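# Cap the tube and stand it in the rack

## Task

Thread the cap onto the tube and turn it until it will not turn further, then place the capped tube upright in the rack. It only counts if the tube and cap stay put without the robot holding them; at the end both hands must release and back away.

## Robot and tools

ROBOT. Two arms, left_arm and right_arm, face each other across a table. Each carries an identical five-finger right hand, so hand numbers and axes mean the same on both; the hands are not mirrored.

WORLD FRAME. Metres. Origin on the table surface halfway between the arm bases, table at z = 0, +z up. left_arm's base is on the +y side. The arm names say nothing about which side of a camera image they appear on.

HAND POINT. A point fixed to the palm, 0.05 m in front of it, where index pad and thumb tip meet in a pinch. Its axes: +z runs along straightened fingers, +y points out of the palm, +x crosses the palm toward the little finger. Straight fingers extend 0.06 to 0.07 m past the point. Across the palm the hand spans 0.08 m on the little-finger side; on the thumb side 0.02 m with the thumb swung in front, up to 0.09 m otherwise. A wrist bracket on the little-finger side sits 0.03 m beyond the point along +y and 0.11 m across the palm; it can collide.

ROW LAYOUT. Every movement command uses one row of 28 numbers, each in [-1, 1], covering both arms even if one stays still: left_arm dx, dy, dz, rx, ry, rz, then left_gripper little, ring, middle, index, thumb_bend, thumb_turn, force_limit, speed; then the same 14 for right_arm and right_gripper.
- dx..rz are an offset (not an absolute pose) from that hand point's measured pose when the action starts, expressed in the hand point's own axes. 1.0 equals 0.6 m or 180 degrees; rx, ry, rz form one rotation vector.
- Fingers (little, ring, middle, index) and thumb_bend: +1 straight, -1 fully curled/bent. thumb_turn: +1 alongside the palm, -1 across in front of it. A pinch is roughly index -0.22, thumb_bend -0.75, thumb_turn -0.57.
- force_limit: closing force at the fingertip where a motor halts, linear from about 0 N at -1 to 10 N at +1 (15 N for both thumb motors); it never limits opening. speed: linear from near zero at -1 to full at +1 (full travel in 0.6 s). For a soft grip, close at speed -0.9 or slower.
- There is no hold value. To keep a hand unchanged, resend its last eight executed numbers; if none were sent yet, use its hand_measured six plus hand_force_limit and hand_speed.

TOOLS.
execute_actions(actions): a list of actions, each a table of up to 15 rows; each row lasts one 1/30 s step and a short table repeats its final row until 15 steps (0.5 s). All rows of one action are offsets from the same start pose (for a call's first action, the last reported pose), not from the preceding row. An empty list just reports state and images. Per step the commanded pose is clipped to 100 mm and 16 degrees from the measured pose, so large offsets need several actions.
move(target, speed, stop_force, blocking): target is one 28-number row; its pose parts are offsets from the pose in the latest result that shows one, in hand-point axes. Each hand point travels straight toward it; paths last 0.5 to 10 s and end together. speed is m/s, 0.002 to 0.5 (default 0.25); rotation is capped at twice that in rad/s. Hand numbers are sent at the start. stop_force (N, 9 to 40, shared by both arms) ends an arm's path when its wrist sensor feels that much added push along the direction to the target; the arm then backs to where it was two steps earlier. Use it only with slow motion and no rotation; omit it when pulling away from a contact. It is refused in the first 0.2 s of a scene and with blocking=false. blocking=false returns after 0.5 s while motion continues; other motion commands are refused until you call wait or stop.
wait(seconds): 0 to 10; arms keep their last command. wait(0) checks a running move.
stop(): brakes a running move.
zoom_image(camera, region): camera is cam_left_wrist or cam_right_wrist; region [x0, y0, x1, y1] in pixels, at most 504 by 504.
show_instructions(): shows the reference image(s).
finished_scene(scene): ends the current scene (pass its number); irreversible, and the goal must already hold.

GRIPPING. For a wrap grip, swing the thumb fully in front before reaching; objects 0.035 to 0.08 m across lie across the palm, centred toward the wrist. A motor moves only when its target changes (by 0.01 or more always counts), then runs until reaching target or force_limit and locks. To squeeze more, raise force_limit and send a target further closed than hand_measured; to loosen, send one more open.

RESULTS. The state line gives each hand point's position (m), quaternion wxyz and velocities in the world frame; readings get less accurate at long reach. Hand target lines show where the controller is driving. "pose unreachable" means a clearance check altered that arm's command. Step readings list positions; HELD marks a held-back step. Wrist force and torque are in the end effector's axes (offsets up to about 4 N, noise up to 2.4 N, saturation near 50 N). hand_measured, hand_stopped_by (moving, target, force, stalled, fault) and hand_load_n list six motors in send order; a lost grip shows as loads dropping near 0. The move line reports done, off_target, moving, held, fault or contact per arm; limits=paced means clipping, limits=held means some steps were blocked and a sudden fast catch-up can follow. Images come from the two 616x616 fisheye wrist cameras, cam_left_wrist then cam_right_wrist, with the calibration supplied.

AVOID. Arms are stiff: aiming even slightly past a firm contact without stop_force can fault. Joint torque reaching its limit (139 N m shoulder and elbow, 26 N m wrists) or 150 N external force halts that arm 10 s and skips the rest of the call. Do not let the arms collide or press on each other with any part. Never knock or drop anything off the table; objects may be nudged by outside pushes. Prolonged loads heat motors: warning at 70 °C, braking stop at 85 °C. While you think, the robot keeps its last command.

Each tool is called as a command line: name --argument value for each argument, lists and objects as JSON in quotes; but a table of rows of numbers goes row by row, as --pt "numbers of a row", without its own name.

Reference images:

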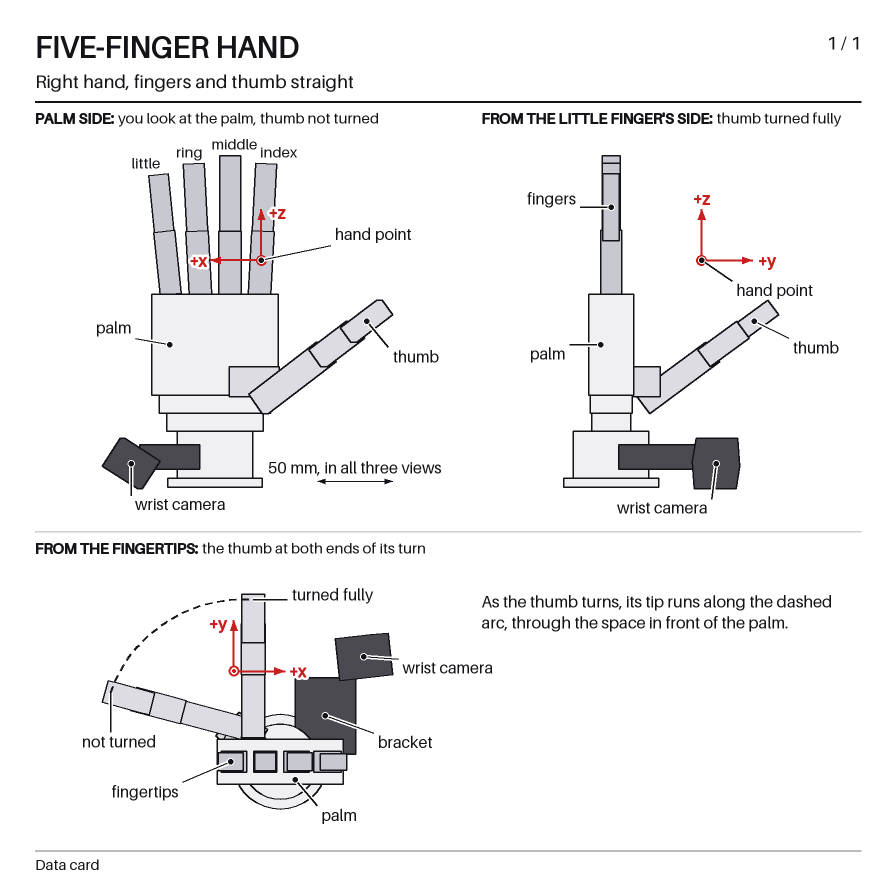

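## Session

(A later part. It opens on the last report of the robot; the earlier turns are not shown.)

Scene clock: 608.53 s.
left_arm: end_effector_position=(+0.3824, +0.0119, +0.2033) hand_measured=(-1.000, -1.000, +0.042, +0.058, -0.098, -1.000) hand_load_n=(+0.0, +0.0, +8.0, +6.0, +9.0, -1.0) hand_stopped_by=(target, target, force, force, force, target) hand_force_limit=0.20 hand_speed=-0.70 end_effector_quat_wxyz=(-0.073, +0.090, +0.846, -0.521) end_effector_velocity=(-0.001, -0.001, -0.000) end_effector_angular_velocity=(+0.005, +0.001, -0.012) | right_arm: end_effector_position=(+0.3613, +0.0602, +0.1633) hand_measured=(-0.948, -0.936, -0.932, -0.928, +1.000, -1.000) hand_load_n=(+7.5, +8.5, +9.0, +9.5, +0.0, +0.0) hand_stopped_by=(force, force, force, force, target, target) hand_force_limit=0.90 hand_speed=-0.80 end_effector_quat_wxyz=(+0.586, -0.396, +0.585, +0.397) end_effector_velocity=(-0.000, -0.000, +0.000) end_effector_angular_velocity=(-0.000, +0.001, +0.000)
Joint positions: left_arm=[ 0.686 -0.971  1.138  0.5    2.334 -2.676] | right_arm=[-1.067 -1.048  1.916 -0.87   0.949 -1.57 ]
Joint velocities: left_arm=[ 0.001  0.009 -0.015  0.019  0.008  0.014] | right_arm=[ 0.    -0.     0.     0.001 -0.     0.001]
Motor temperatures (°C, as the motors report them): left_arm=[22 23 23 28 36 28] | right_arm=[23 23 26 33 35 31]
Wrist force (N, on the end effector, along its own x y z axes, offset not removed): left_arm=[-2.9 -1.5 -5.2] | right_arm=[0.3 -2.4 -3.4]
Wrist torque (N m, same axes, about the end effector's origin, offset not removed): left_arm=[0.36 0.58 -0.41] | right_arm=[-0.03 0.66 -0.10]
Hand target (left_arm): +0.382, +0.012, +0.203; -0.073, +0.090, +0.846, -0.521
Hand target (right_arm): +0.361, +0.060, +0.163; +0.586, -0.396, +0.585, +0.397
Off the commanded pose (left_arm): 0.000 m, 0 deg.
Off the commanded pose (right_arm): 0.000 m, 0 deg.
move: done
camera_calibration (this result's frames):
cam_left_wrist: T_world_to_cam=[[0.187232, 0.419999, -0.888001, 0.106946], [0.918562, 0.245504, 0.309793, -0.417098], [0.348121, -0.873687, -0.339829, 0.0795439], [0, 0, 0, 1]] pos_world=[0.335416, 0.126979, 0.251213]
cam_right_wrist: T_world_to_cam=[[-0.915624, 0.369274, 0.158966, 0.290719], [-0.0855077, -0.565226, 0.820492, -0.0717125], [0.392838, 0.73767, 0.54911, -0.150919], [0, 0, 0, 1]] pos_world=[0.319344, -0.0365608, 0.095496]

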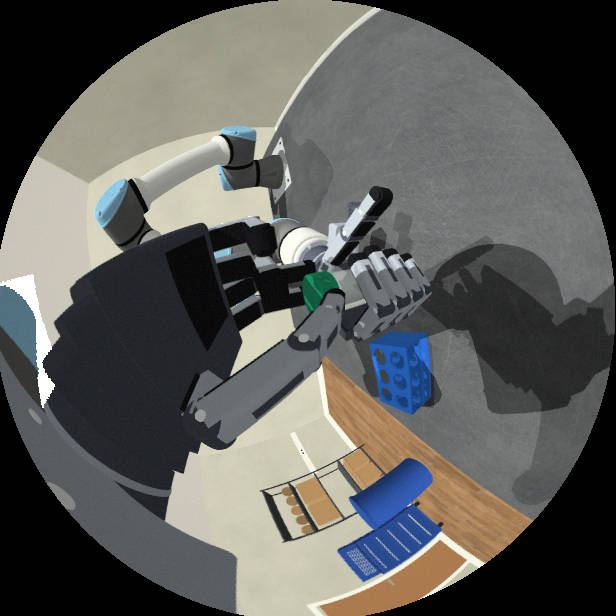

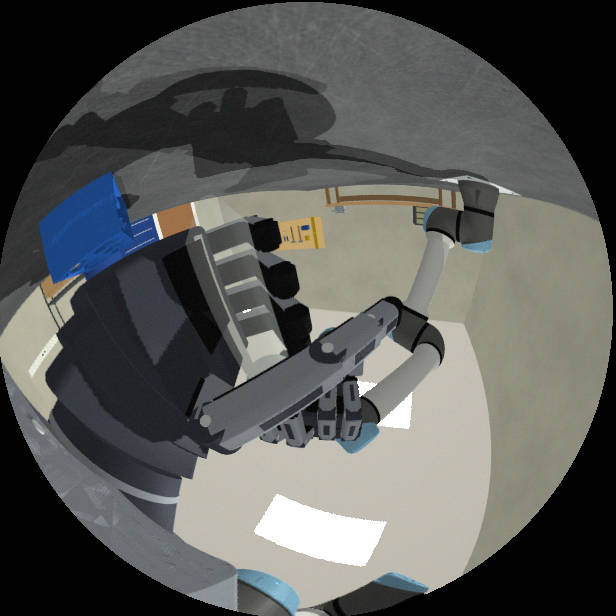

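move --target '[0.0103,0.0049,-0.009,0.01,-0.298,-0.149,-1,-1,0.22,0.22,0.2,-1,0.2,0.5,0,0,0,0,0,0,-1,-1,-1,-1,1,-1,0.9,-0.8]' --speed 0.4

move --target '[0,0,0,0,0,0,-1,-1,-0.3,-0.3,-0.4,-1,0.2,-0.7,0,0,0,0,0,0,-1,-1,-1,-1,1,-1,0.9,-0.8]'

move --target '[0,-0.0029,0.007,-0.005,0.149,0.0745,-1,-1,-0.3,-0.3,-0.4,-1,0.2,-0.7,0,0,0,0,0,0,-1,-1,-1,-1,1,-1,0.9,-0.8]'

move --target '[0,-0.0029,0.007,-0.005,0.149,0.0745,-1,-1,-0.3,-0.3,-0.4,-1,0.2,-0.7,0,0,0,0,0,0,-1,-1,-1,-1,1,-1,0.9,-0.8]'

move --target '[0.0103,0.0049,-0.009,0.01,-0.298,-0.149,-1,-1,0.22,0.22,0.2,-1,0.2,0.5,0,0,0,0,0,0,-1,-1,-1,-1,1,-1,0.9,-0.8]' --speed 0.4

move --target '[0,0,0,0,0,0,-1,-1,-0.3,-0.3,-0.4,-1,0.2,-0.7,0,0,0,0,0,0,-1,-1,-1,-1,1,-1,0.9,-0.8]'

move --target '[0,-0.0029,0.007,-0.005,0.149,0.0745,-1,-1,-0.3,-0.3,-0.4,-1,0.2,-0.7,0,0,0,0,0,0,-1,-1,-1,-1,1,-1,0.9,-0.8]'

move --target '[0,-0.0029,0.007,-0.005,0.149,0.0745,-1,-1,-0.3,-0.3,-0.4,-1,0.2,-0.7,0,0,0,0,0,0,-1,-1,-1,-1,1,-1,0.9,-0.8]'

zoom_image --camera "cam_left_wrist" --region '[270,220,410,360]'

Scene clock: 642.27 s.
left_arm: end_effector_position=(+0.3777, +0.0192, +0.2034) hand_measured=(-1.000, -1.000, +0.220, +0.220, +0.200, -1.000) hand_load_n=(+0.0, +0.0, +0.0, +0.0, +0.0, +0.0) hand_stopped_by=(target, target, target, target, target, target) hand_force_limit=0.20 hand_speed=0.50 end_effector_quat_wxyz=(-0.197, +0.345, -0.777, +0.488) end_effector_velocity=(-0.000, -0.000, -0.000) end_effector_angular_velocity=(+0.002, +0.001, +0.009) | right_arm: end_effector_position=(+0.3613, +0.0602, +0.1633) hand_measured=(-0.948, -0.936, -0.932, -0.928, +1.000, -1.000) hand_load_n=(+7.5, +8.0, +8.0, +7.5, +0.0, +0.0) hand_stopped_by=(force, force, force, force, target, target) hand_force_limit=0.90 hand_speed=-0.80 end_effector_quat_wxyz=(+0.586, -0.396, +0.585, +0.397) end_effector_velocity=(-0.000, +0.000, +0.000) end_effector_angular_velocity=(-0.000, -0.001, +0.001)
Joint positions: left_arm=[ 0.31  -1.161  1.409  0.277  1.093 -3.436] | right_arm=[-1.067 -1.048  1.916 -0.87   0.949 -1.57 ]
Joint velocities: left_arm=[-0.003  0.004 -0.005  0.006 -0.01  -0.007] | right_arm=[-0.    -0.     0.     0.    -0.001 -0.001]
Motor temperatures (°C, as the motors report them): left_arm=[22 23 23 28 36 28] | right_arm=[23 23 26 33 35 31]
Wrist force (N, on the end effector, along its own x y z axes, offset not removed): left_arm=[-2.8 0.3 -1.5] | right_arm=[-2.7 -2.7 -0.6]
Wrist torque (N m, same axes, about the end effector's origin, offset not removed): left_arm=[0.39 0.49 -0.11] | right_arm=[-0.39 0.53 -0.17]
Hand target (left_arm): +0.378, +0.019, +0.203; +0.197, -0.345, +0.777, -0.488
Hand target (right_arm): +0.361, +0.060, +0.163; +0.586, -0.396, +0.585, +0.397
Off the commanded pose (left_arm): 0.000 m, 0 deg.
Off the commanded pose (right_arm): 0.000 m, 0 deg.
move: done
camera_calibration (this result's frames):
cam_left_wrist: T_world_to_cam=[[-0.269457, 0.370186, -0.889019, 0.278466], [0.247352, 0.918798, 0.307615, -0.173498], [0.930704, -0.137012, -0.339143, -0.146735], [0, 0, 0, 1]] pos_world=[0.254517, 0.0362209, 0.251168]
cam_right_wrist: T_world_to_cam=[[-0.915624, 0.369274, 0.158966, 0.29072], [-0.0855077, -0.565226, 0.820493, -0.0717125], [0.392838, 0.73767, 0.54911, -0.150919], [0, 0, 0, 1]] pos_world=[0.319344, -0.0365609, 0.095496]

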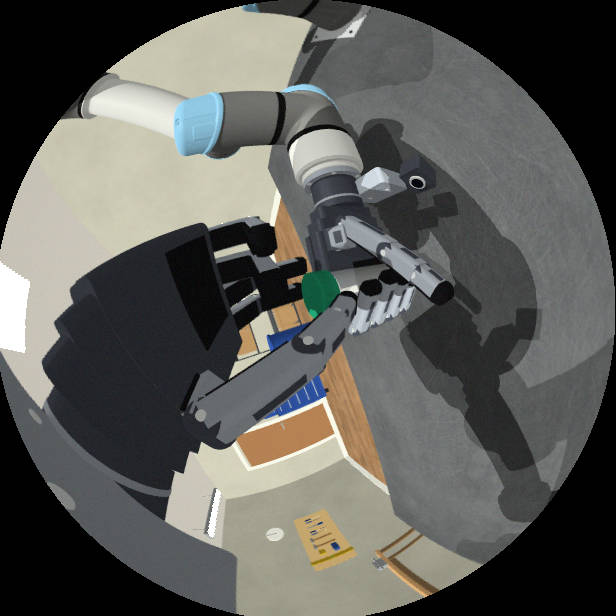

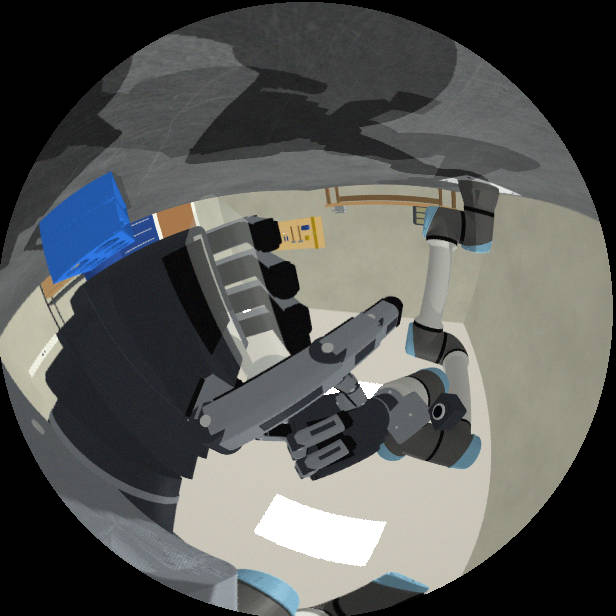

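Scene clock: 643.60 s.
left_arm: end_effector_position=(+0.3777, +0.0192, +0.2034) hand_measured=(-1.000, -1.000, +0.042, +0.058, -0.108, -1.000) hand_load_n=(+0.0, +0.0, +12.0, +9.5, +9.0, +0.0) hand_stopped_by=(target, target, force, force, force, target) hand_force_limit=0.20 hand_speed=-0.70 end_effector_quat_wxyz=(-0.197, +0.345, -0.777, +0.488) end_effector_velocity=(+0.001, +0.001, -0.000) end_effector_angular_velocity=(+0.001, +0.000, +0.002) | right_arm: end_effector_position=(+0.3614, +0.0601, +0.1633) hand_measured=(-0.948, -0.936, -0.932, -0.928, +1.000, -1.000) hand_load_n=(+5.0, +6.5, +7.5, +9.0, +0.0, +0.0) hand_stopped_by=(force, force, force, force, target, target) hand_force_limit=0.90 hand_speed=-0.80 end_effector_quat_wxyz=(+0.586, -0.396, +0.585, +0.397) end_effector_velocity=(-0.000, -0.000, -0.001) end_effector_angular_velocity=(-0.002, +0.002, -0.001)
Joint positions: left_arm=[ 0.31  -1.161  1.409  0.277  1.093 -3.436] | right_arm=[-1.067 -1.048  1.916 -0.87   0.95  -1.57 ]
Joint velocities: left_arm=[ 0.002  0.     0.     0.001 -0.    -0.   ] | right_arm=[ 0.     0.001  0.002  0.     0.002 -0.   ]
Motor temperatures (°C, as the motors report them): left_arm=[22 23 23 28 36 28] | right_arm=[23 23 26 33 35 31]
Wrist force (N, on the end effector, along its own x y z axes, offset not removed): left_arm=[2.0 -3.0 14.1] | right_arm=[-3.7 10.2 5.8]
Wrist torque (N m, same axes, about the end effector's origin, offset not removed): left_arm=[0.38 -0.17 -0.22] | right_arm=[0.22 0.51 -0.49]
Hand target (left_arm): +0.378, +0.019, +0.203; +0.197, -0.345, +0.777, -0.488
Hand target (right_arm): +0.361, +0.060, +0.163; +0.586, -0.396, +0.585, +0.397
Off the commanded pose (left_arm): 0.000 m, 0 deg.
Off the commanded pose (right_arm): 0.000 m, 0 deg.
move: done
camera_calibration (this result's frames):
cam_left_wrist: T_world_to_cam=[[-0.269473, 0.37025, -0.888988, 0.278447], [0.247376, 0.918773, 0.30767, -0.173519], [0.930693, -0.137005, -0.339175, -0.146717], [0, 0, 0, 1]] pos_world=[0.254507, 0.0362287, 0.25116]
cam_right_wrist: T_world_to_cam=[[-0.915603, 0.369325, 0.158966, 0.290723], [-0.0855392, -0.565221, 0.820492, -0.0717014], [0.392879, 0.737648, 0.54911, -0.150936], [0, 0, 0, 1]] pos_world=[0.319353, -0.0365606, 0.0954961]

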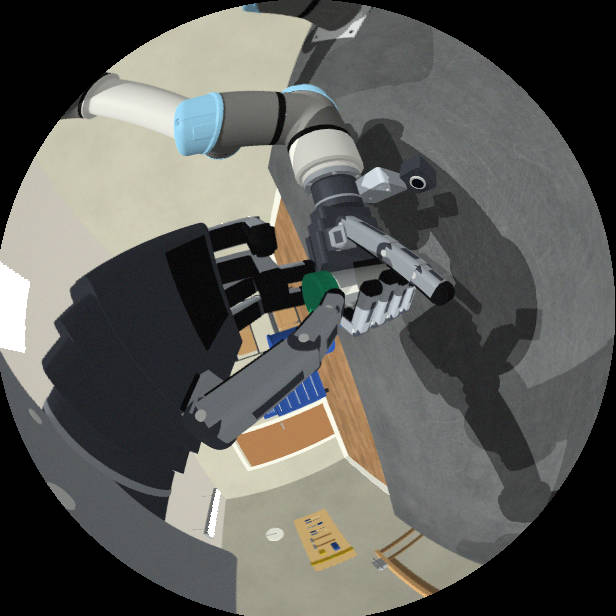

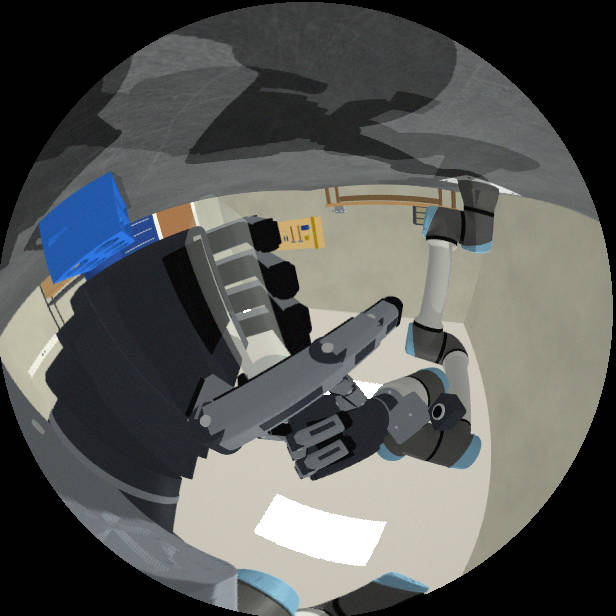

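Scene clock: 645.13 s.
left_arm: end_effector_position=(+0.3810, +0.0161, +0.2031) hand_measured=(-1.000, -1.000, +0.042, +0.058, -0.106, -1.000) hand_load_n=(+0.0, +0.0, +9.5, +6.5, +11.0, +1.5) hand_stopped_by=(target, target, force, force, force, target) hand_force_limit=0.20 hand_speed=-0.70 end_effector_quat_wxyz=(-0.065, +0.132, -0.840, +0.522) end_effector_velocity=(+0.000, -0.000, -0.000) end_effector_angular_velocity=(+0.001, +0.002, -0.012) | right_arm: end_effector_position=(+0.3614, +0.0601, +0.1633) hand_measured=(-0.950, -0.936, -0.934, -0.930, +1.000, -1.000) hand_load_n=(+0.0, +0.0, +0.0, +3.0, +0.0, +0.0) hand_stopped_by=(force, force, force, force, target, target) hand_force_limit=0.90 hand_speed=-0.80 end_effector_quat_wxyz=(+0.586, -0.396, +0.585, +0.397) end_effector_velocity=(-0.001, -0.000, -0.000) end_effector_angular_velocity=(-0.000, +0.002, +0.001)
Joint positions: left_arm=[ 0.509 -1.178  1.428  0.219  1.734 -3.092] | right_arm=[-1.067 -1.048  1.916 -0.87   0.95  -1.57 ]
Joint velocities: left_arm=[ 0.006  0.004 -0.005  0.004  0.016  0.007] | right_arm=[-0.    -0.     0.002 -0.    -0.001  0.002]
Motor temperatures (°C, as the motors report them): left_arm=[22 23 23 28 36 28] | right_arm=[23 23 26 33 35 31]
Wrist force (N, on the end effector, along its own x y z axes, offset not removed): left_arm=[-3.9 -0.5 2.1] | right_arm=[-2.5 2.0 4.0]
Wrist torque (N m, same axes, about the end effector's origin, offset not removed): left_arm=[0.64 0.33 -0.27] | right_arm=[0.07 0.65 -0.12]
Hand target (left_arm): +0.381, +0.016, +0.203; +0.064, -0.132, +0.840, -0.522
Hand target (right_arm): +0.361, +0.060, +0.163; +0.586, -0.396, +0.585, +0.397
Off the commanded pose (left_arm): 0.000 m, 0 deg.
Off the commanded pose (right_arm): 0.000 m, 0 deg.
move: done
camera_calibration (this result's frames):
cam_left_wrist: T_world_to_cam=[[-0.0479034, 0.456043, -0.888667, 0.194358], [0.672524, 0.672537, 0.308878, -0.329746], [0.738523, -0.582854, -0.338917, -0.0699687], [0, 0, 0, 1]] pos_world=[0.282746, 0.0923494, 0.250857]
cam_right_wrist: T_world_to_cam=[[-0.9156, 0.369332, 0.158966, 0.290723], [-0.0855434, -0.565221, 0.820492, -0.0716999], [0.392885, 0.737645, 0.54911, -0.150939], [0, 0, 0, 1]] pos_world=[0.319354, -0.0365605, 0.0954961]

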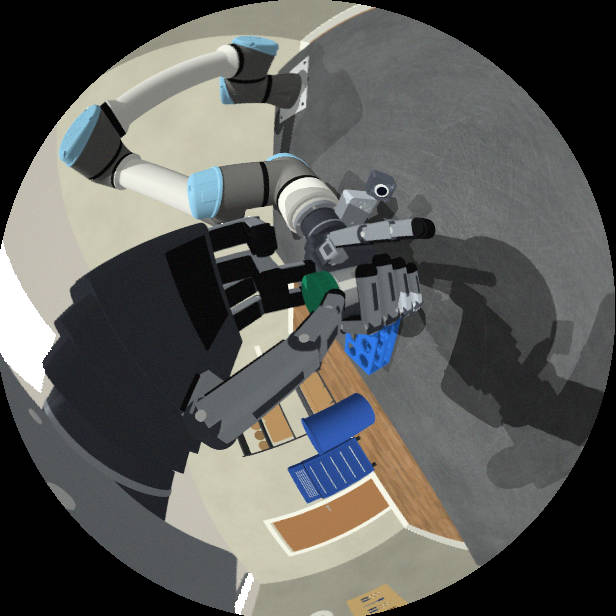

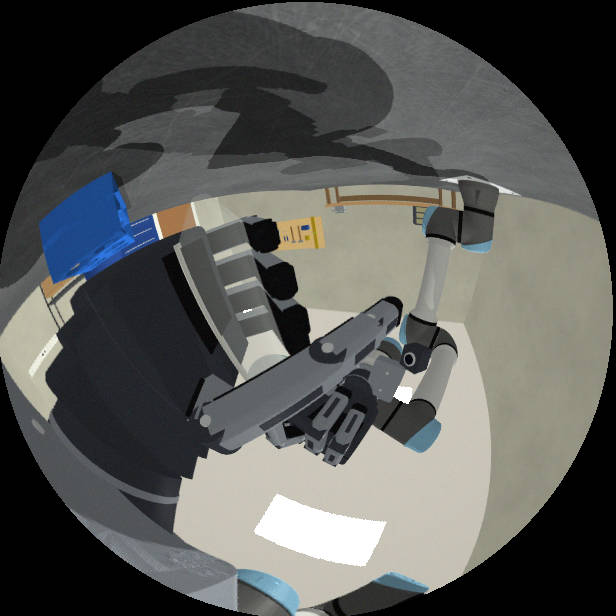

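Scene clock: 646.70 s.
left_arm: end_effector_position=(+0.3823, +0.0119, +0.2027) hand_measured=(-1.000, -1.000, +0.042, +0.058, -0.106, -1.000) hand_load_n=(+0.0, +0.0, +8.5, +5.5, +11.5, +1.0) hand_stopped_by=(target, target, force, force, force, target) hand_force_limit=0.20 hand_speed=-0.70 end_effector_quat_wxyz=(-0.072, +0.090, +0.846, -0.521) end_effector_velocity=(+0.000, -0.000, -0.000) end_effector_angular_velocity=(+0.004, +0.001, -0.011) | right_arm: end_effector_position=(+0.3614, +0.0601, +0.1633) hand_measured=(-0.950, -0.936, -0.934, -0.930, +1.000, -1.000) hand_load_n=(+0.0, +0.0, +0.0, +1.0, +0.0, +0.0) hand_stopped_by=(force, force, force, force, target, target) hand_force_limit=0.90 hand_speed=-0.80 end_effector_quat_wxyz=(+0.586, -0.396, +0.585, +0.397) end_effector_velocity=(-0.000, -0.000, +0.000) end_effector_angular_velocity=(+0.000, -0.000, +0.001)
Joint positions: left_arm=[ 0.686 -0.972  1.142  0.496  2.333 -2.677] | right_arm=[-1.067 -1.048  1.916 -0.87   0.95  -1.57 ]
Joint velocities: left_arm=[ 0.003  0.01  -0.015  0.018  0.01   0.014] | right_arm=[-0.    -0.     0.    -0.    -0.001 -0.   ]
Motor temperatures (°C, as the motors report them): left_arm=[22 23 23 28 36 28] | right_arm=[23 23 26 33 35 31]
Wrist force (N, on the end effector, along its own x y z axes, offset not removed): left_arm=[-3.0 -0.1 -2.1] | right_arm=[-2.2 -2.9 1.5]
Wrist torque (N m, same axes, about the end effector's origin, offset not removed): left_arm=[0.59 0.48 -0.27] | right_arm=[-0.41 0.28 -0.02]
Hand target (left_arm): +0.382, +0.012, +0.203; -0.072, +0.090, +0.846, -0.521
Hand target (right_arm): +0.361, +0.060, +0.163; +0.586, -0.396, +0.585, +0.397
Off the commanded pose (left_arm): 0.000 m, 0 deg.
Off the commanded pose (right_arm): 0.000 m, 0 deg.
move: done
camera_calibration (this result's frames):
cam_left_wrist: T_world_to_cam=[[0.186919, 0.419627, -0.888242, 0.106575], [0.918141, 0.246963, 0.309882, -0.416721], [0.349398, -0.873454, -0.339115, 0.0787334], [0, 0, 0, 1]] pos_world=[0.335178, 0.126963, 0.250499]
cam_right_wrist: T_world_to_cam=[[-0.915601, 0.369329, 0.158966, 0.290723], [-0.085542, -0.565221, 0.820492, -0.0717004], [0.392883, 0.737646, 0.54911, -0.150938], [0, 0, 0, 1]] pos_world=[0.319354, -0.0365605, 0.0954961]

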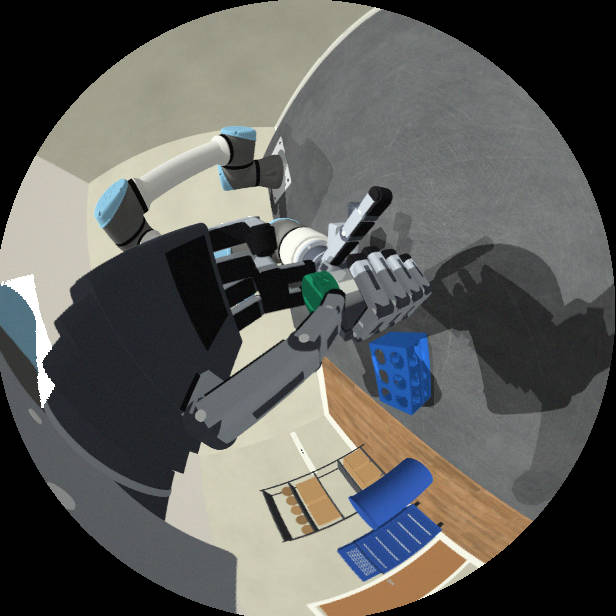

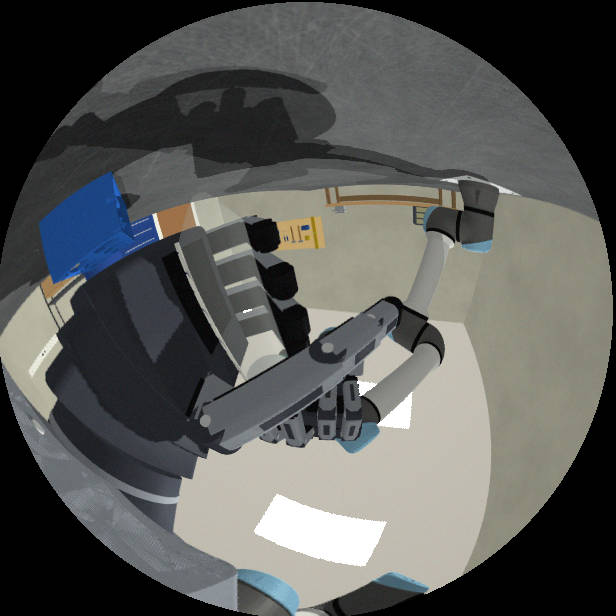

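Scene clock: 648.63 s.
left_arm: end_effector_position=(+0.3776, +0.0192, +0.2027) hand_measured=(-1.000, -1.000, +0.220, +0.220, +0.200, -1.000) hand_load_n=(+0.0, +0.0, +0.0, +0.0, +0.0, +0.0) hand_stopped_by=(target, target, target, target, target, target) hand_force_limit=0.20 hand_speed=0.50 end_effector_quat_wxyz=(-0.197, +0.345, -0.777, +0.489) end_effector_velocity=(-0.000, +0.000, -0.001) end_effector_angular_velocity=(+0.003, +0.001, +0.009) | right_arm: end_effector_position=(+0.3614, +0.0601, +0.1633) hand_measured=(-0.950, -0.936, -0.934, -0.930, +1.000, -1.000) hand_load_n=(+0.0, +0.0, +0.0, +0.0, +0.0, +0.0) hand_stopped_by=(force, force, force, force, target, target) hand_force_limit=0.90 hand_speed=-0.80 end_effector_quat_wxyz=(+0.586, -0.396, +0.585, +0.397) end_effector_velocity=(+0.000, +0.000, +0.000) end_effector_angular_velocity=(+0.000, -0.002, -0.001)
Joint positions: left_arm=[ 0.309 -1.16   1.411  0.274  1.091 -3.437] | right_arm=[-1.067 -1.048  1.916 -0.87   0.95  -1.57 ]
Joint velocities: left_arm=[-0.003  0.004 -0.005  0.007 -0.011 -0.007] | right_arm=[ 0.     0.    -0.    -0.001  0.001 -0.001]
Motor temperatures (°C, as the motors report them): left_arm=[22 23 23 28 36 28] | right_arm=[23 23 26 33 35 31]
Wrist force (N, on the end effector, along its own x y z axes, offset not removed): left_arm=[-0.5 2.3 1.5] | right_arm=[-4.0 -2.1 -2.2]
Wrist torque (N m, same axes, about the end effector's origin, offset not removed): left_arm=[0.40 -0.11 0.20] | right_arm=[-0.18 0.60 -0.23]
Hand target (left_arm): +0.378, +0.019, +0.203; +0.198, -0.346, +0.776, -0.488
Hand target (right_arm): +0.361, +0.060, +0.163; +0.586, -0.396, +0.585, +0.397
Off the commanded pose (left_arm): 0.000 m, 0 deg.
Off the commanded pose (right_arm): 0.000 m, 0 deg.
move: done
camera_calibration (this result's frames):
cam_left_wrist: T_world_to_cam=[[-0.269703, 0.369196, -0.889356, 0.278064], [0.24602, 0.919348, 0.307039, -0.172684], [0.930986, -0.13599, -0.338781, -0.147074], [0, 0, 0, 1]] pos_world=[0.254402, 0.036096, 0.250493]
cam_right_wrist: T_world_to_cam=[[-0.915601, 0.369329, 0.158966, 0.290723], [-0.085542, -0.565221, 0.820492, -0.0717004], [0.392883, 0.737646, 0.54911, -0.150938], [0, 0, 0, 1]] pos_world=[0.319354, -0.0365606, 0.095496]

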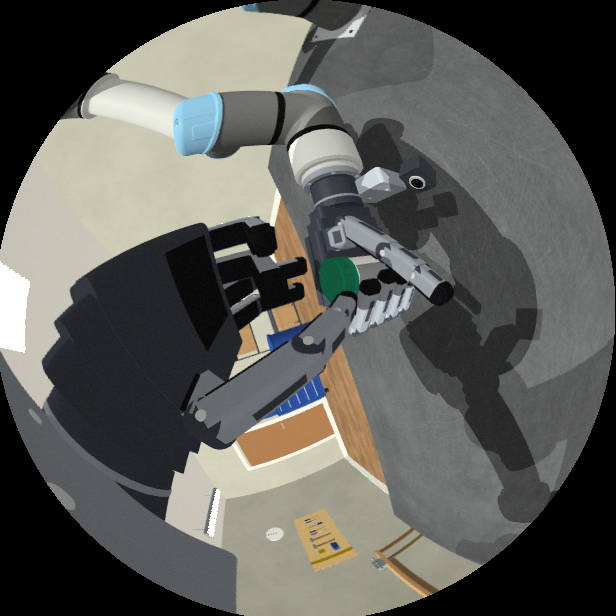

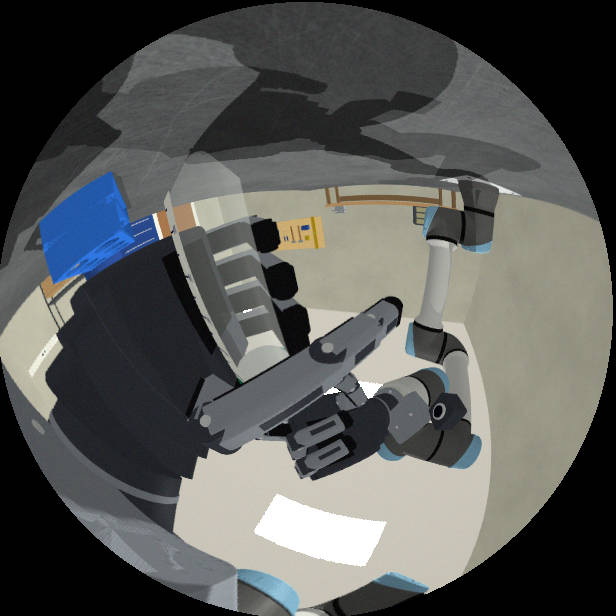

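Scene clock: 650.50 s.
left_arm: end_effector_position=(+0.3776, +0.0192, +0.2027) hand_measured=(-1.000, -1.000, -0.300, -0.300, -0.278, -1.000) hand_load_n=(+0.0, +0.0, +4.5, +0.0, +8.5, +1.0) hand_stopped_by=(target, target, target, target, force, target) hand_force_limit=0.20 hand_speed=-0.70 end_effector_quat_wxyz=(-0.197, +0.345, -0.777, +0.489) end_effector_velocity=(+0.001, +0.001, -0.000) end_effector_angular_velocity=(+0.000, +0.001, +0.001) | right_arm: end_effector_position=(+0.3614, +0.0601, +0.1633) hand_measured=(-0.950, -0.936, -0.934, -0.930, +1.000, -1.000) hand_load_n=(+0.0, +0.0, +0.0, +0.0, +0.0, +0.0) hand_stopped_by=(force, force, force, force, target, target) hand_force_limit=0.90 hand_speed=-0.80 end_effector_quat_wxyz=(+0.586, -0.396, +0.585, +0.397) end_effector_velocity=(-0.000, -0.000, +0.000) end_effector_angular_velocity=(-0.000, +0.000, +0.001)
Joint positions: left_arm=[ 0.309 -1.16   1.411  0.274  1.091 -3.437] | right_arm=[-1.067 -1.048  1.916 -0.87   0.95  -1.57 ]
Joint velocities: left_arm=[ 0.001  0.     0.     0.     0.001 -0.   ] | right_arm=[ 0.    -0.001  0.001  0.    -0.001  0.   ]
Motor temperatures (°C, as the motors report them): left_arm=[22 23 23 28 36 28] | right_arm=[23 23 26 33 35 31]
Wrist force (N, on the end effector, along its own x y z axes, offset not removed): left_arm=[-0.9 0.0 -1.4] | right_arm=[-3.0 -4.5 1.2]
Wrist torque (N m, same axes, about the end effector's origin, offset not removed): left_arm=[0.31 0.14 -0.02] | right_arm=[-0.82 0.48 -0.15]
Hand target (left_arm): +0.378, +0.019, +0.203; +0.197, -0.345, +0.777, -0.489
Hand target (right_arm): +0.361, +0.060, +0.163; +0.586, -0.396, +0.585, +0.397
Off the commanded pose (left_arm): 0.000 m, 0 deg.
Off the commanded pose (right_arm): 0.000 m, 0 deg.
move: done
camera_calibration (this result's frames):
cam_left_wrist: T_world_to_cam=[[-0.269703, 0.369196, -0.889356, 0.278064], [0.24602, 0.919348, 0.30704, -0.172684], [0.930986, -0.13599, -0.33878, -0.147074], [0, 0, 0, 1]] pos_world=[0.254402, 0.036096, 0.250493]
cam_right_wrist: T_world_to_cam=[[-0.915601, 0.369329, 0.158966, 0.290723], [-0.0855419, -0.565221, 0.820493, -0.0717004], [0.392883, 0.737646, 0.54911, -0.150938], [0, 0, 0, 1]] pos_world=[0.319354, -0.0365606, 0.095496]

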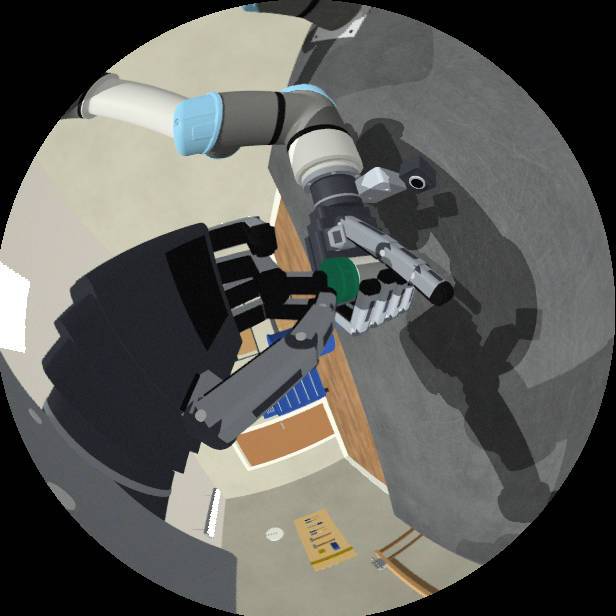

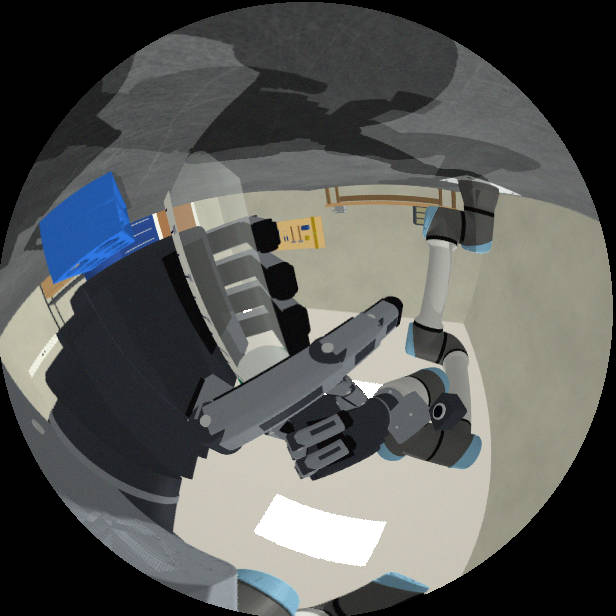

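Scene clock: 652.03 s.
left_arm: end_effector_position=(+0.3810, +0.0161, +0.2025) hand_measured=(-1.000, -1.000, -0.300, -0.300, -0.278, -1.000) hand_load_n=(+0.0, +0.0, +4.5, +0.0, +8.5, +1.0) hand_stopped_by=(target, target, target, target, force, target) hand_force_limit=0.20 hand_speed=-0.70 end_effector_quat_wxyz=(-0.065, +0.133, -0.840, +0.523) end_effector_velocity=(+0.000, +0.000, -0.001) end_effector_angular_velocity=(+0.002, +0.002, -0.012) | right_arm: end_effector_position=(+0.3614, +0.0601, +0.1633) hand_measured=(-0.950, -0.936, -0.934, -0.930, +1.000, -1.000) hand_load_n=(+0.0, +0.0, +0.0, +0.0, +0.0, +0.0) hand_stopped_by=(force, force, force, force, target, target) hand_force_limit=0.90 hand_speed=-0.80 end_effector_quat_wxyz=(+0.586, -0.396, +0.585, +0.397) end_effector_velocity=(-0.000, -0.000, -0.001) end_effector_angular_velocity=(-0.002, +0.003, -0.000)
Joint positions: left_arm=[ 0.508 -1.178  1.43   0.216  1.732 -3.093] | right_arm=[-1.067 -1.048  1.916 -0.87   0.95  -1.57 ]
Joint velocities: left_arm=[ 0.006  0.004 -0.005  0.005  0.016  0.007] | right_arm=[-0.     0.001  0.001  0.002  0.    -0.001]
Motor temperatures (°C, as the motors report them): left_arm=[22 23 23 28 36 28] | right_arm=[23 23 26 33 35 31]
Wrist force (N, on the end effector, along its own x y z axes, offset not removed): left_arm=[-1.8 0.8 -1.4] | right_arm=[-0.4 -2.8 0.3]
Wrist torque (N m, same axes, about the end effector's origin, offset not removed): left_arm=[0.36 0.24 -0.20] | right_arm=[-0.32 0.07 0.01]
Hand target (left_arm): +0.381, +0.016, +0.202; +0.065, -0.132, +0.840, -0.523
Hand target (right_arm): +0.361, +0.060, +0.163; +0.586, -0.396, +0.585, +0.397
Off the commanded pose (left_arm): 0.000 m, 0 deg.
Off the commanded pose (right_arm): 0.000 m, 0 deg.
move: done
camera_calibration (this result's frames):
cam_left_wrist: T_world_to_cam=[[-0.0482476, 0.455286, -0.889037, 0.194029], [0.67151, 0.673693, 0.308564, -0.329081], [0.739423, -0.58211, -0.338233, -0.0706241], [0, 0, 0, 1]] pos_world=[0.282563, 0.0922497, 0.250154]
cam_right_wrist: T_world_to_cam=[[-0.915601, 0.369329, 0.158966, 0.290723], [-0.0855419, -0.565221, 0.820492, -0.0717004], [0.392883, 0.737646, 0.54911, -0.150938], [0, 0, 0, 1]] pos_world=[0.319354, -0.0365605, 0.095496]

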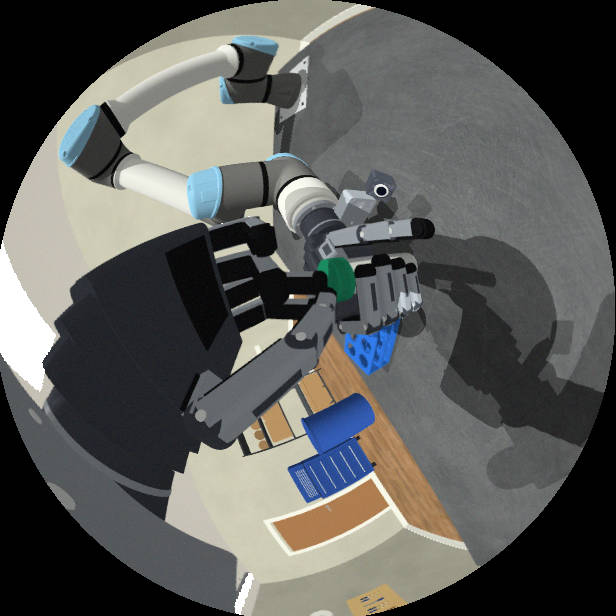

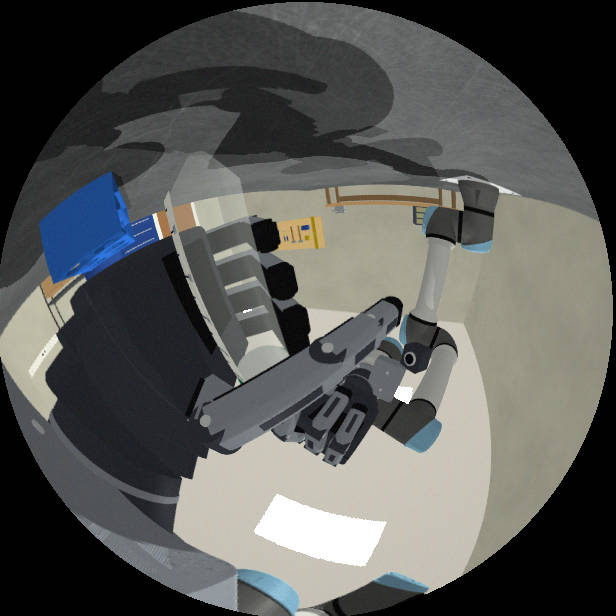

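Scene clock: 653.60 s.
left_arm: end_effector_position=(+0.3823, +0.0119, +0.2021) hand_measured=(-1.000, -1.000, -0.300, -0.300, -0.278, -1.000) hand_load_n=(+0.0, +0.0, +4.5, +0.0, +8.5, +1.0) hand_stopped_by=(target, target, target, target, force, target) hand_force_limit=0.20 hand_speed=-0.70 end_effector_quat_wxyz=(-0.072, +0.089, +0.846, -0.522) end_effector_velocity=(-0.001, -0.001, -0.000) end_effector_angular_velocity=(+0.004, -0.000, -0.012) | right_arm: end_effector_position=(+0.3614, +0.0601, +0.1633) hand_measured=(-0.950, -0.936, -0.934, -0.930, +1.000, -1.000) hand_load_n=(+0.0, +0.0, +0.0, +0.0, +0.0, +0.0) hand_stopped_by=(force, force, force, force, target, target) hand_force_limit=0.90 hand_speed=-0.80 end_effector_quat_wxyz=(+0.586, -0.396, +0.585, +0.397) end_effector_velocity=(+0.000, +0.000, -0.001) end_effector_angular_velocity=(-0.001, -0.000, -0.000)
Joint positions: left_arm=[ 0.686 -0.973  1.145  0.491  2.332 -2.679] | right_arm=[-1.067 -1.048  1.916 -0.87   0.95  -1.57 ]
Joint velocities: left_arm=[ 0.001  0.009 -0.014  0.017  0.008  0.013] | right_arm=[ 0.     0.001  0.     0.001  0.001 -0.001]
Motor temperatures (°C, as the motors report them): left_arm=[22 23 23 28 36 28] | right_arm=[23 23 26 33 35 31]
Wrist force (N, on the end effector, along its own x y z axes, offset not removed): left_arm=[0.3 1.0 0.7] | right_arm=[-4.5 0.4 0.5]
Wrist torque (N m, same axes, about the end effector's origin, offset not removed): left_arm=[0.43 -0.07 0.00] | right_arm=[-0.02 0.73 -0.13]
Hand target (left_arm): +0.382, +0.012, +0.202; -0.072, +0.089, +0.846, -0.521
Hand target (right_arm): +0.361, +0.060, +0.163; +0.586, -0.396, +0.585, +0.397
Off the commanded pose (left_arm): 0.000 m, 0 deg.
Off the commanded pose (right_arm): 0.000 m, 0 deg.
move: done
camera_calibration (this result's frames):
cam_left_wrist: T_world_to_cam=[[0.186618, 0.419202, -0.888506, 0.106214], [0.917709, 0.248451, 0.309972, -0.416348], [0.350692, -0.873236, -0.33834, 0.0778922], [0, 0, 0, 1]] pos_world=[0.334948, 0.126935, 0.249782]
cam_right_wrist: T_world_to_cam=[[-0.915601, 0.369329, 0.158966, 0.290723], [-0.085542, -0.565221, 0.820492, -0.0717004], [0.392883, 0.737646, 0.54911, -0.150938], [0, 0, 0, 1]] pos_world=[0.319354, -0.0365605, 0.095496]

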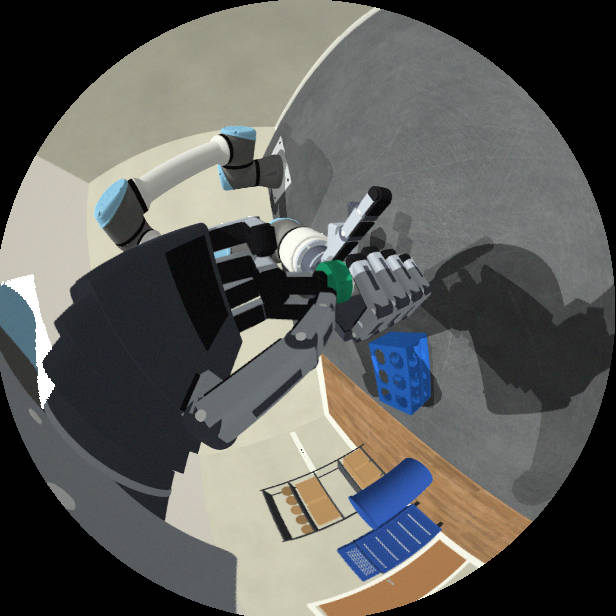

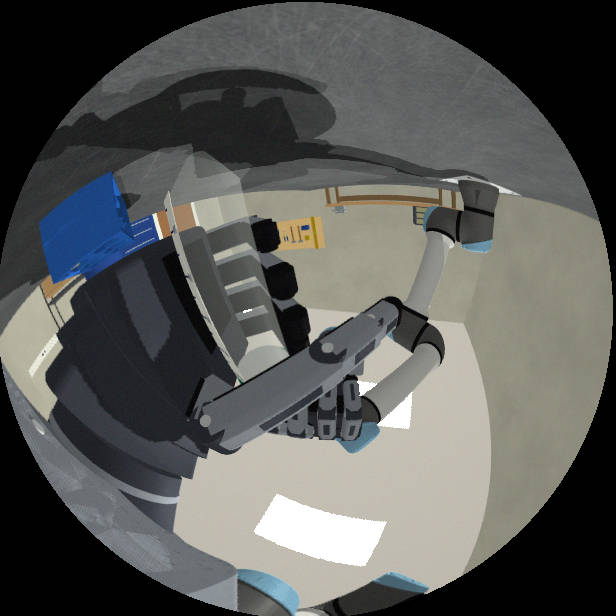

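Region (270, 220, 410, 360) of cam_left_wrist's 616x616 image, scaled by 3.600, with more detail than that image has.

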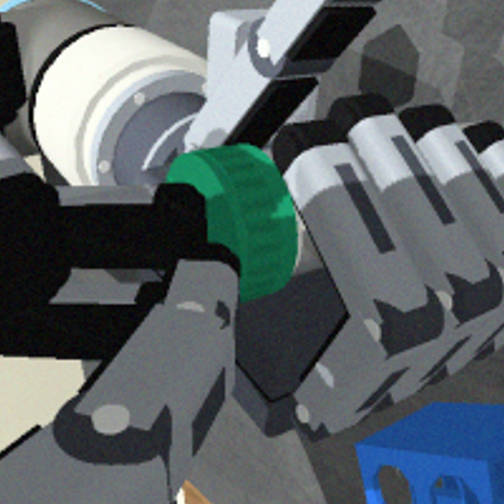

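move --target '[0.0103,0.0046,-0.009,0.01,-0.298,-0.149,-1,-1,0.22,0.22,0.2,-1,0.2,0,0,0,0,0,0,0,-0.94,-0.94,-0.94,-0.94,-1,-1,0.5,-0.6]' --speed 0.4

zoom_image --camera "cam_left_wrist" --region '[270,200,430,360]'

Scene clock: 667.93 s.
left_arm: end_effector_position=(+0.3775, +0.0191, +0.2023) hand_measured=(-1.000, -1.000, +0.220, +0.220, +0.200, -1.000) hand_load_n=(+0.0, +0.0, +0.0, +0.0, +0.0, +0.0) hand_stopped_by=(target, target, target, target, target, target) hand_force_limit=0.20 hand_speed=0.00 end_effector_quat_wxyz=(-0.198, +0.346, -0.776, +0.489) end_effector_velocity=(-0.000, -0.000, -0.000) end_effector_angular_velocity=(+0.001, +0.000, -0.001) | right_arm: end_effector_position=(+0.3614, +0.0601, +0.1633) hand_measured=(-0.940, -0.940, -0.940, -0.940, -0.002, -1.000) hand_load_n=(+0.0, +0.0, -2.0, +0.0, +11.0, +2.5) hand_stopped_by=(target, target, target, target, force, target) hand_force_limit=0.50 hand_speed=-0.60 end_effector_quat_wxyz=(+0.586, -0.396, +0.585, +0.397) end_effector_velocity=(+0.001, +0.001, +0.001) end_effector_angular_velocity=(+0.001, -0.003, -0.000)
Joint positions: left_arm=[ 0.308 -1.16   1.411  0.273  1.089 -3.439] | right_arm=[-1.067 -1.048  1.916 -0.87   0.95  -1.57 ]
Joint velocities: left_arm=[-0. -0.  0.  0.  0.  0.] | right_arm=[-0.     0.001 -0.003 -0.001  0.    -0.001]
Motor temperatures (°C, as the motors report them): left_arm=[22 23 23 28 36 28] | right_arm=[23 23 26 33 35 31]
Wrist force (N, on the end effector, along its own x y z axes, offset not removed): left_arm=[-0.4 -1.8 2.8] | right_arm=[-6.2 1.4 -1.3]
Wrist torque (N m, same axes, about the end effector's origin, offset not removed): left_arm=[-0.36 -0.16 -0.11] | right_arm=[0.29 0.95 -0.34]
Hand target (left_arm): +0.378, +0.019, +0.202; +0.198, -0.346, +0.776, -0.489
Hand target (right_arm): +0.361, +0.060, +0.163; +0.586, -0.396, +0.585, +0.397
Off the commanded pose (left_arm): 0.000 m, 0 deg.
Off the commanded pose (right_arm): 0.000 m, 0 deg.
move: done
camera_calibration (this result's frames):
cam_left_wrist: T_world_to_cam=[[-0.270343, 0.368098, -0.889617, 0.277967], [0.243931, 0.920062, 0.306567, -0.171561], [0.93135, -0.134127, -0.338523, -0.147413], [0, 0, 0, 1]] pos_world=[0.254289, 0.0357552, 0.249976]
cam_right_wrist: T_world_to_cam=[[-0.915601, 0.369329, 0.158966, 0.290723], [-0.0855417, -0.565221, 0.820492, -0.0717004], [0.392883, 0.737646, 0.54911, -0.150938], [0, 0, 0, 1]] pos_world=[0.319354, -0.0365606, 0.095496]

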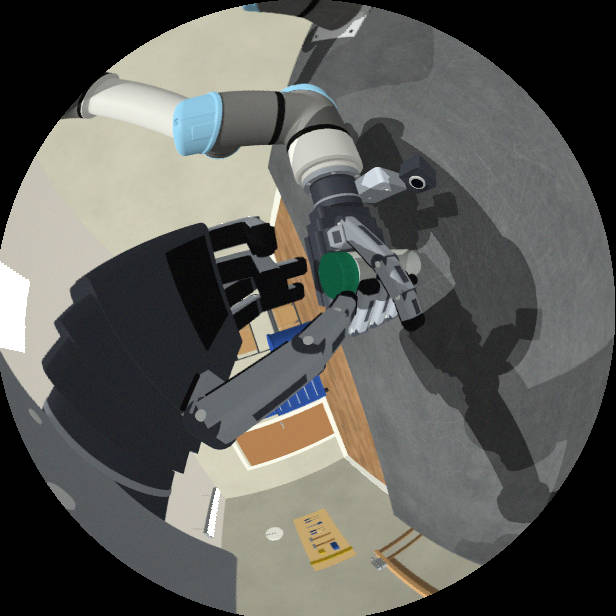

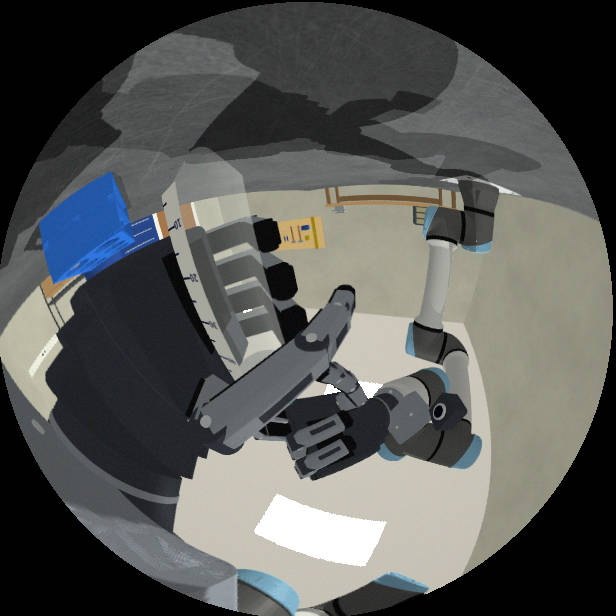

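Region (270, 200, 430, 360) of cam_left_wrist's 616x616 image, scaled by 3.150, with more detail than that image has.

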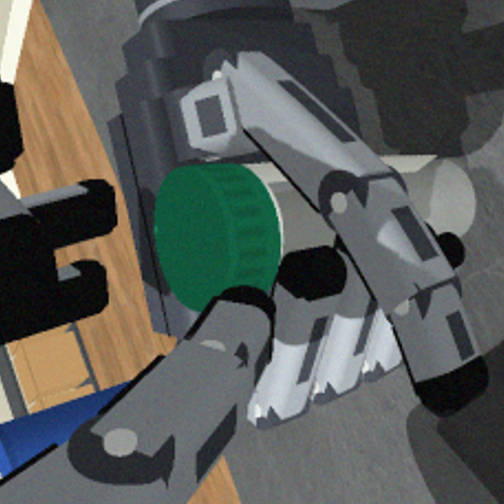

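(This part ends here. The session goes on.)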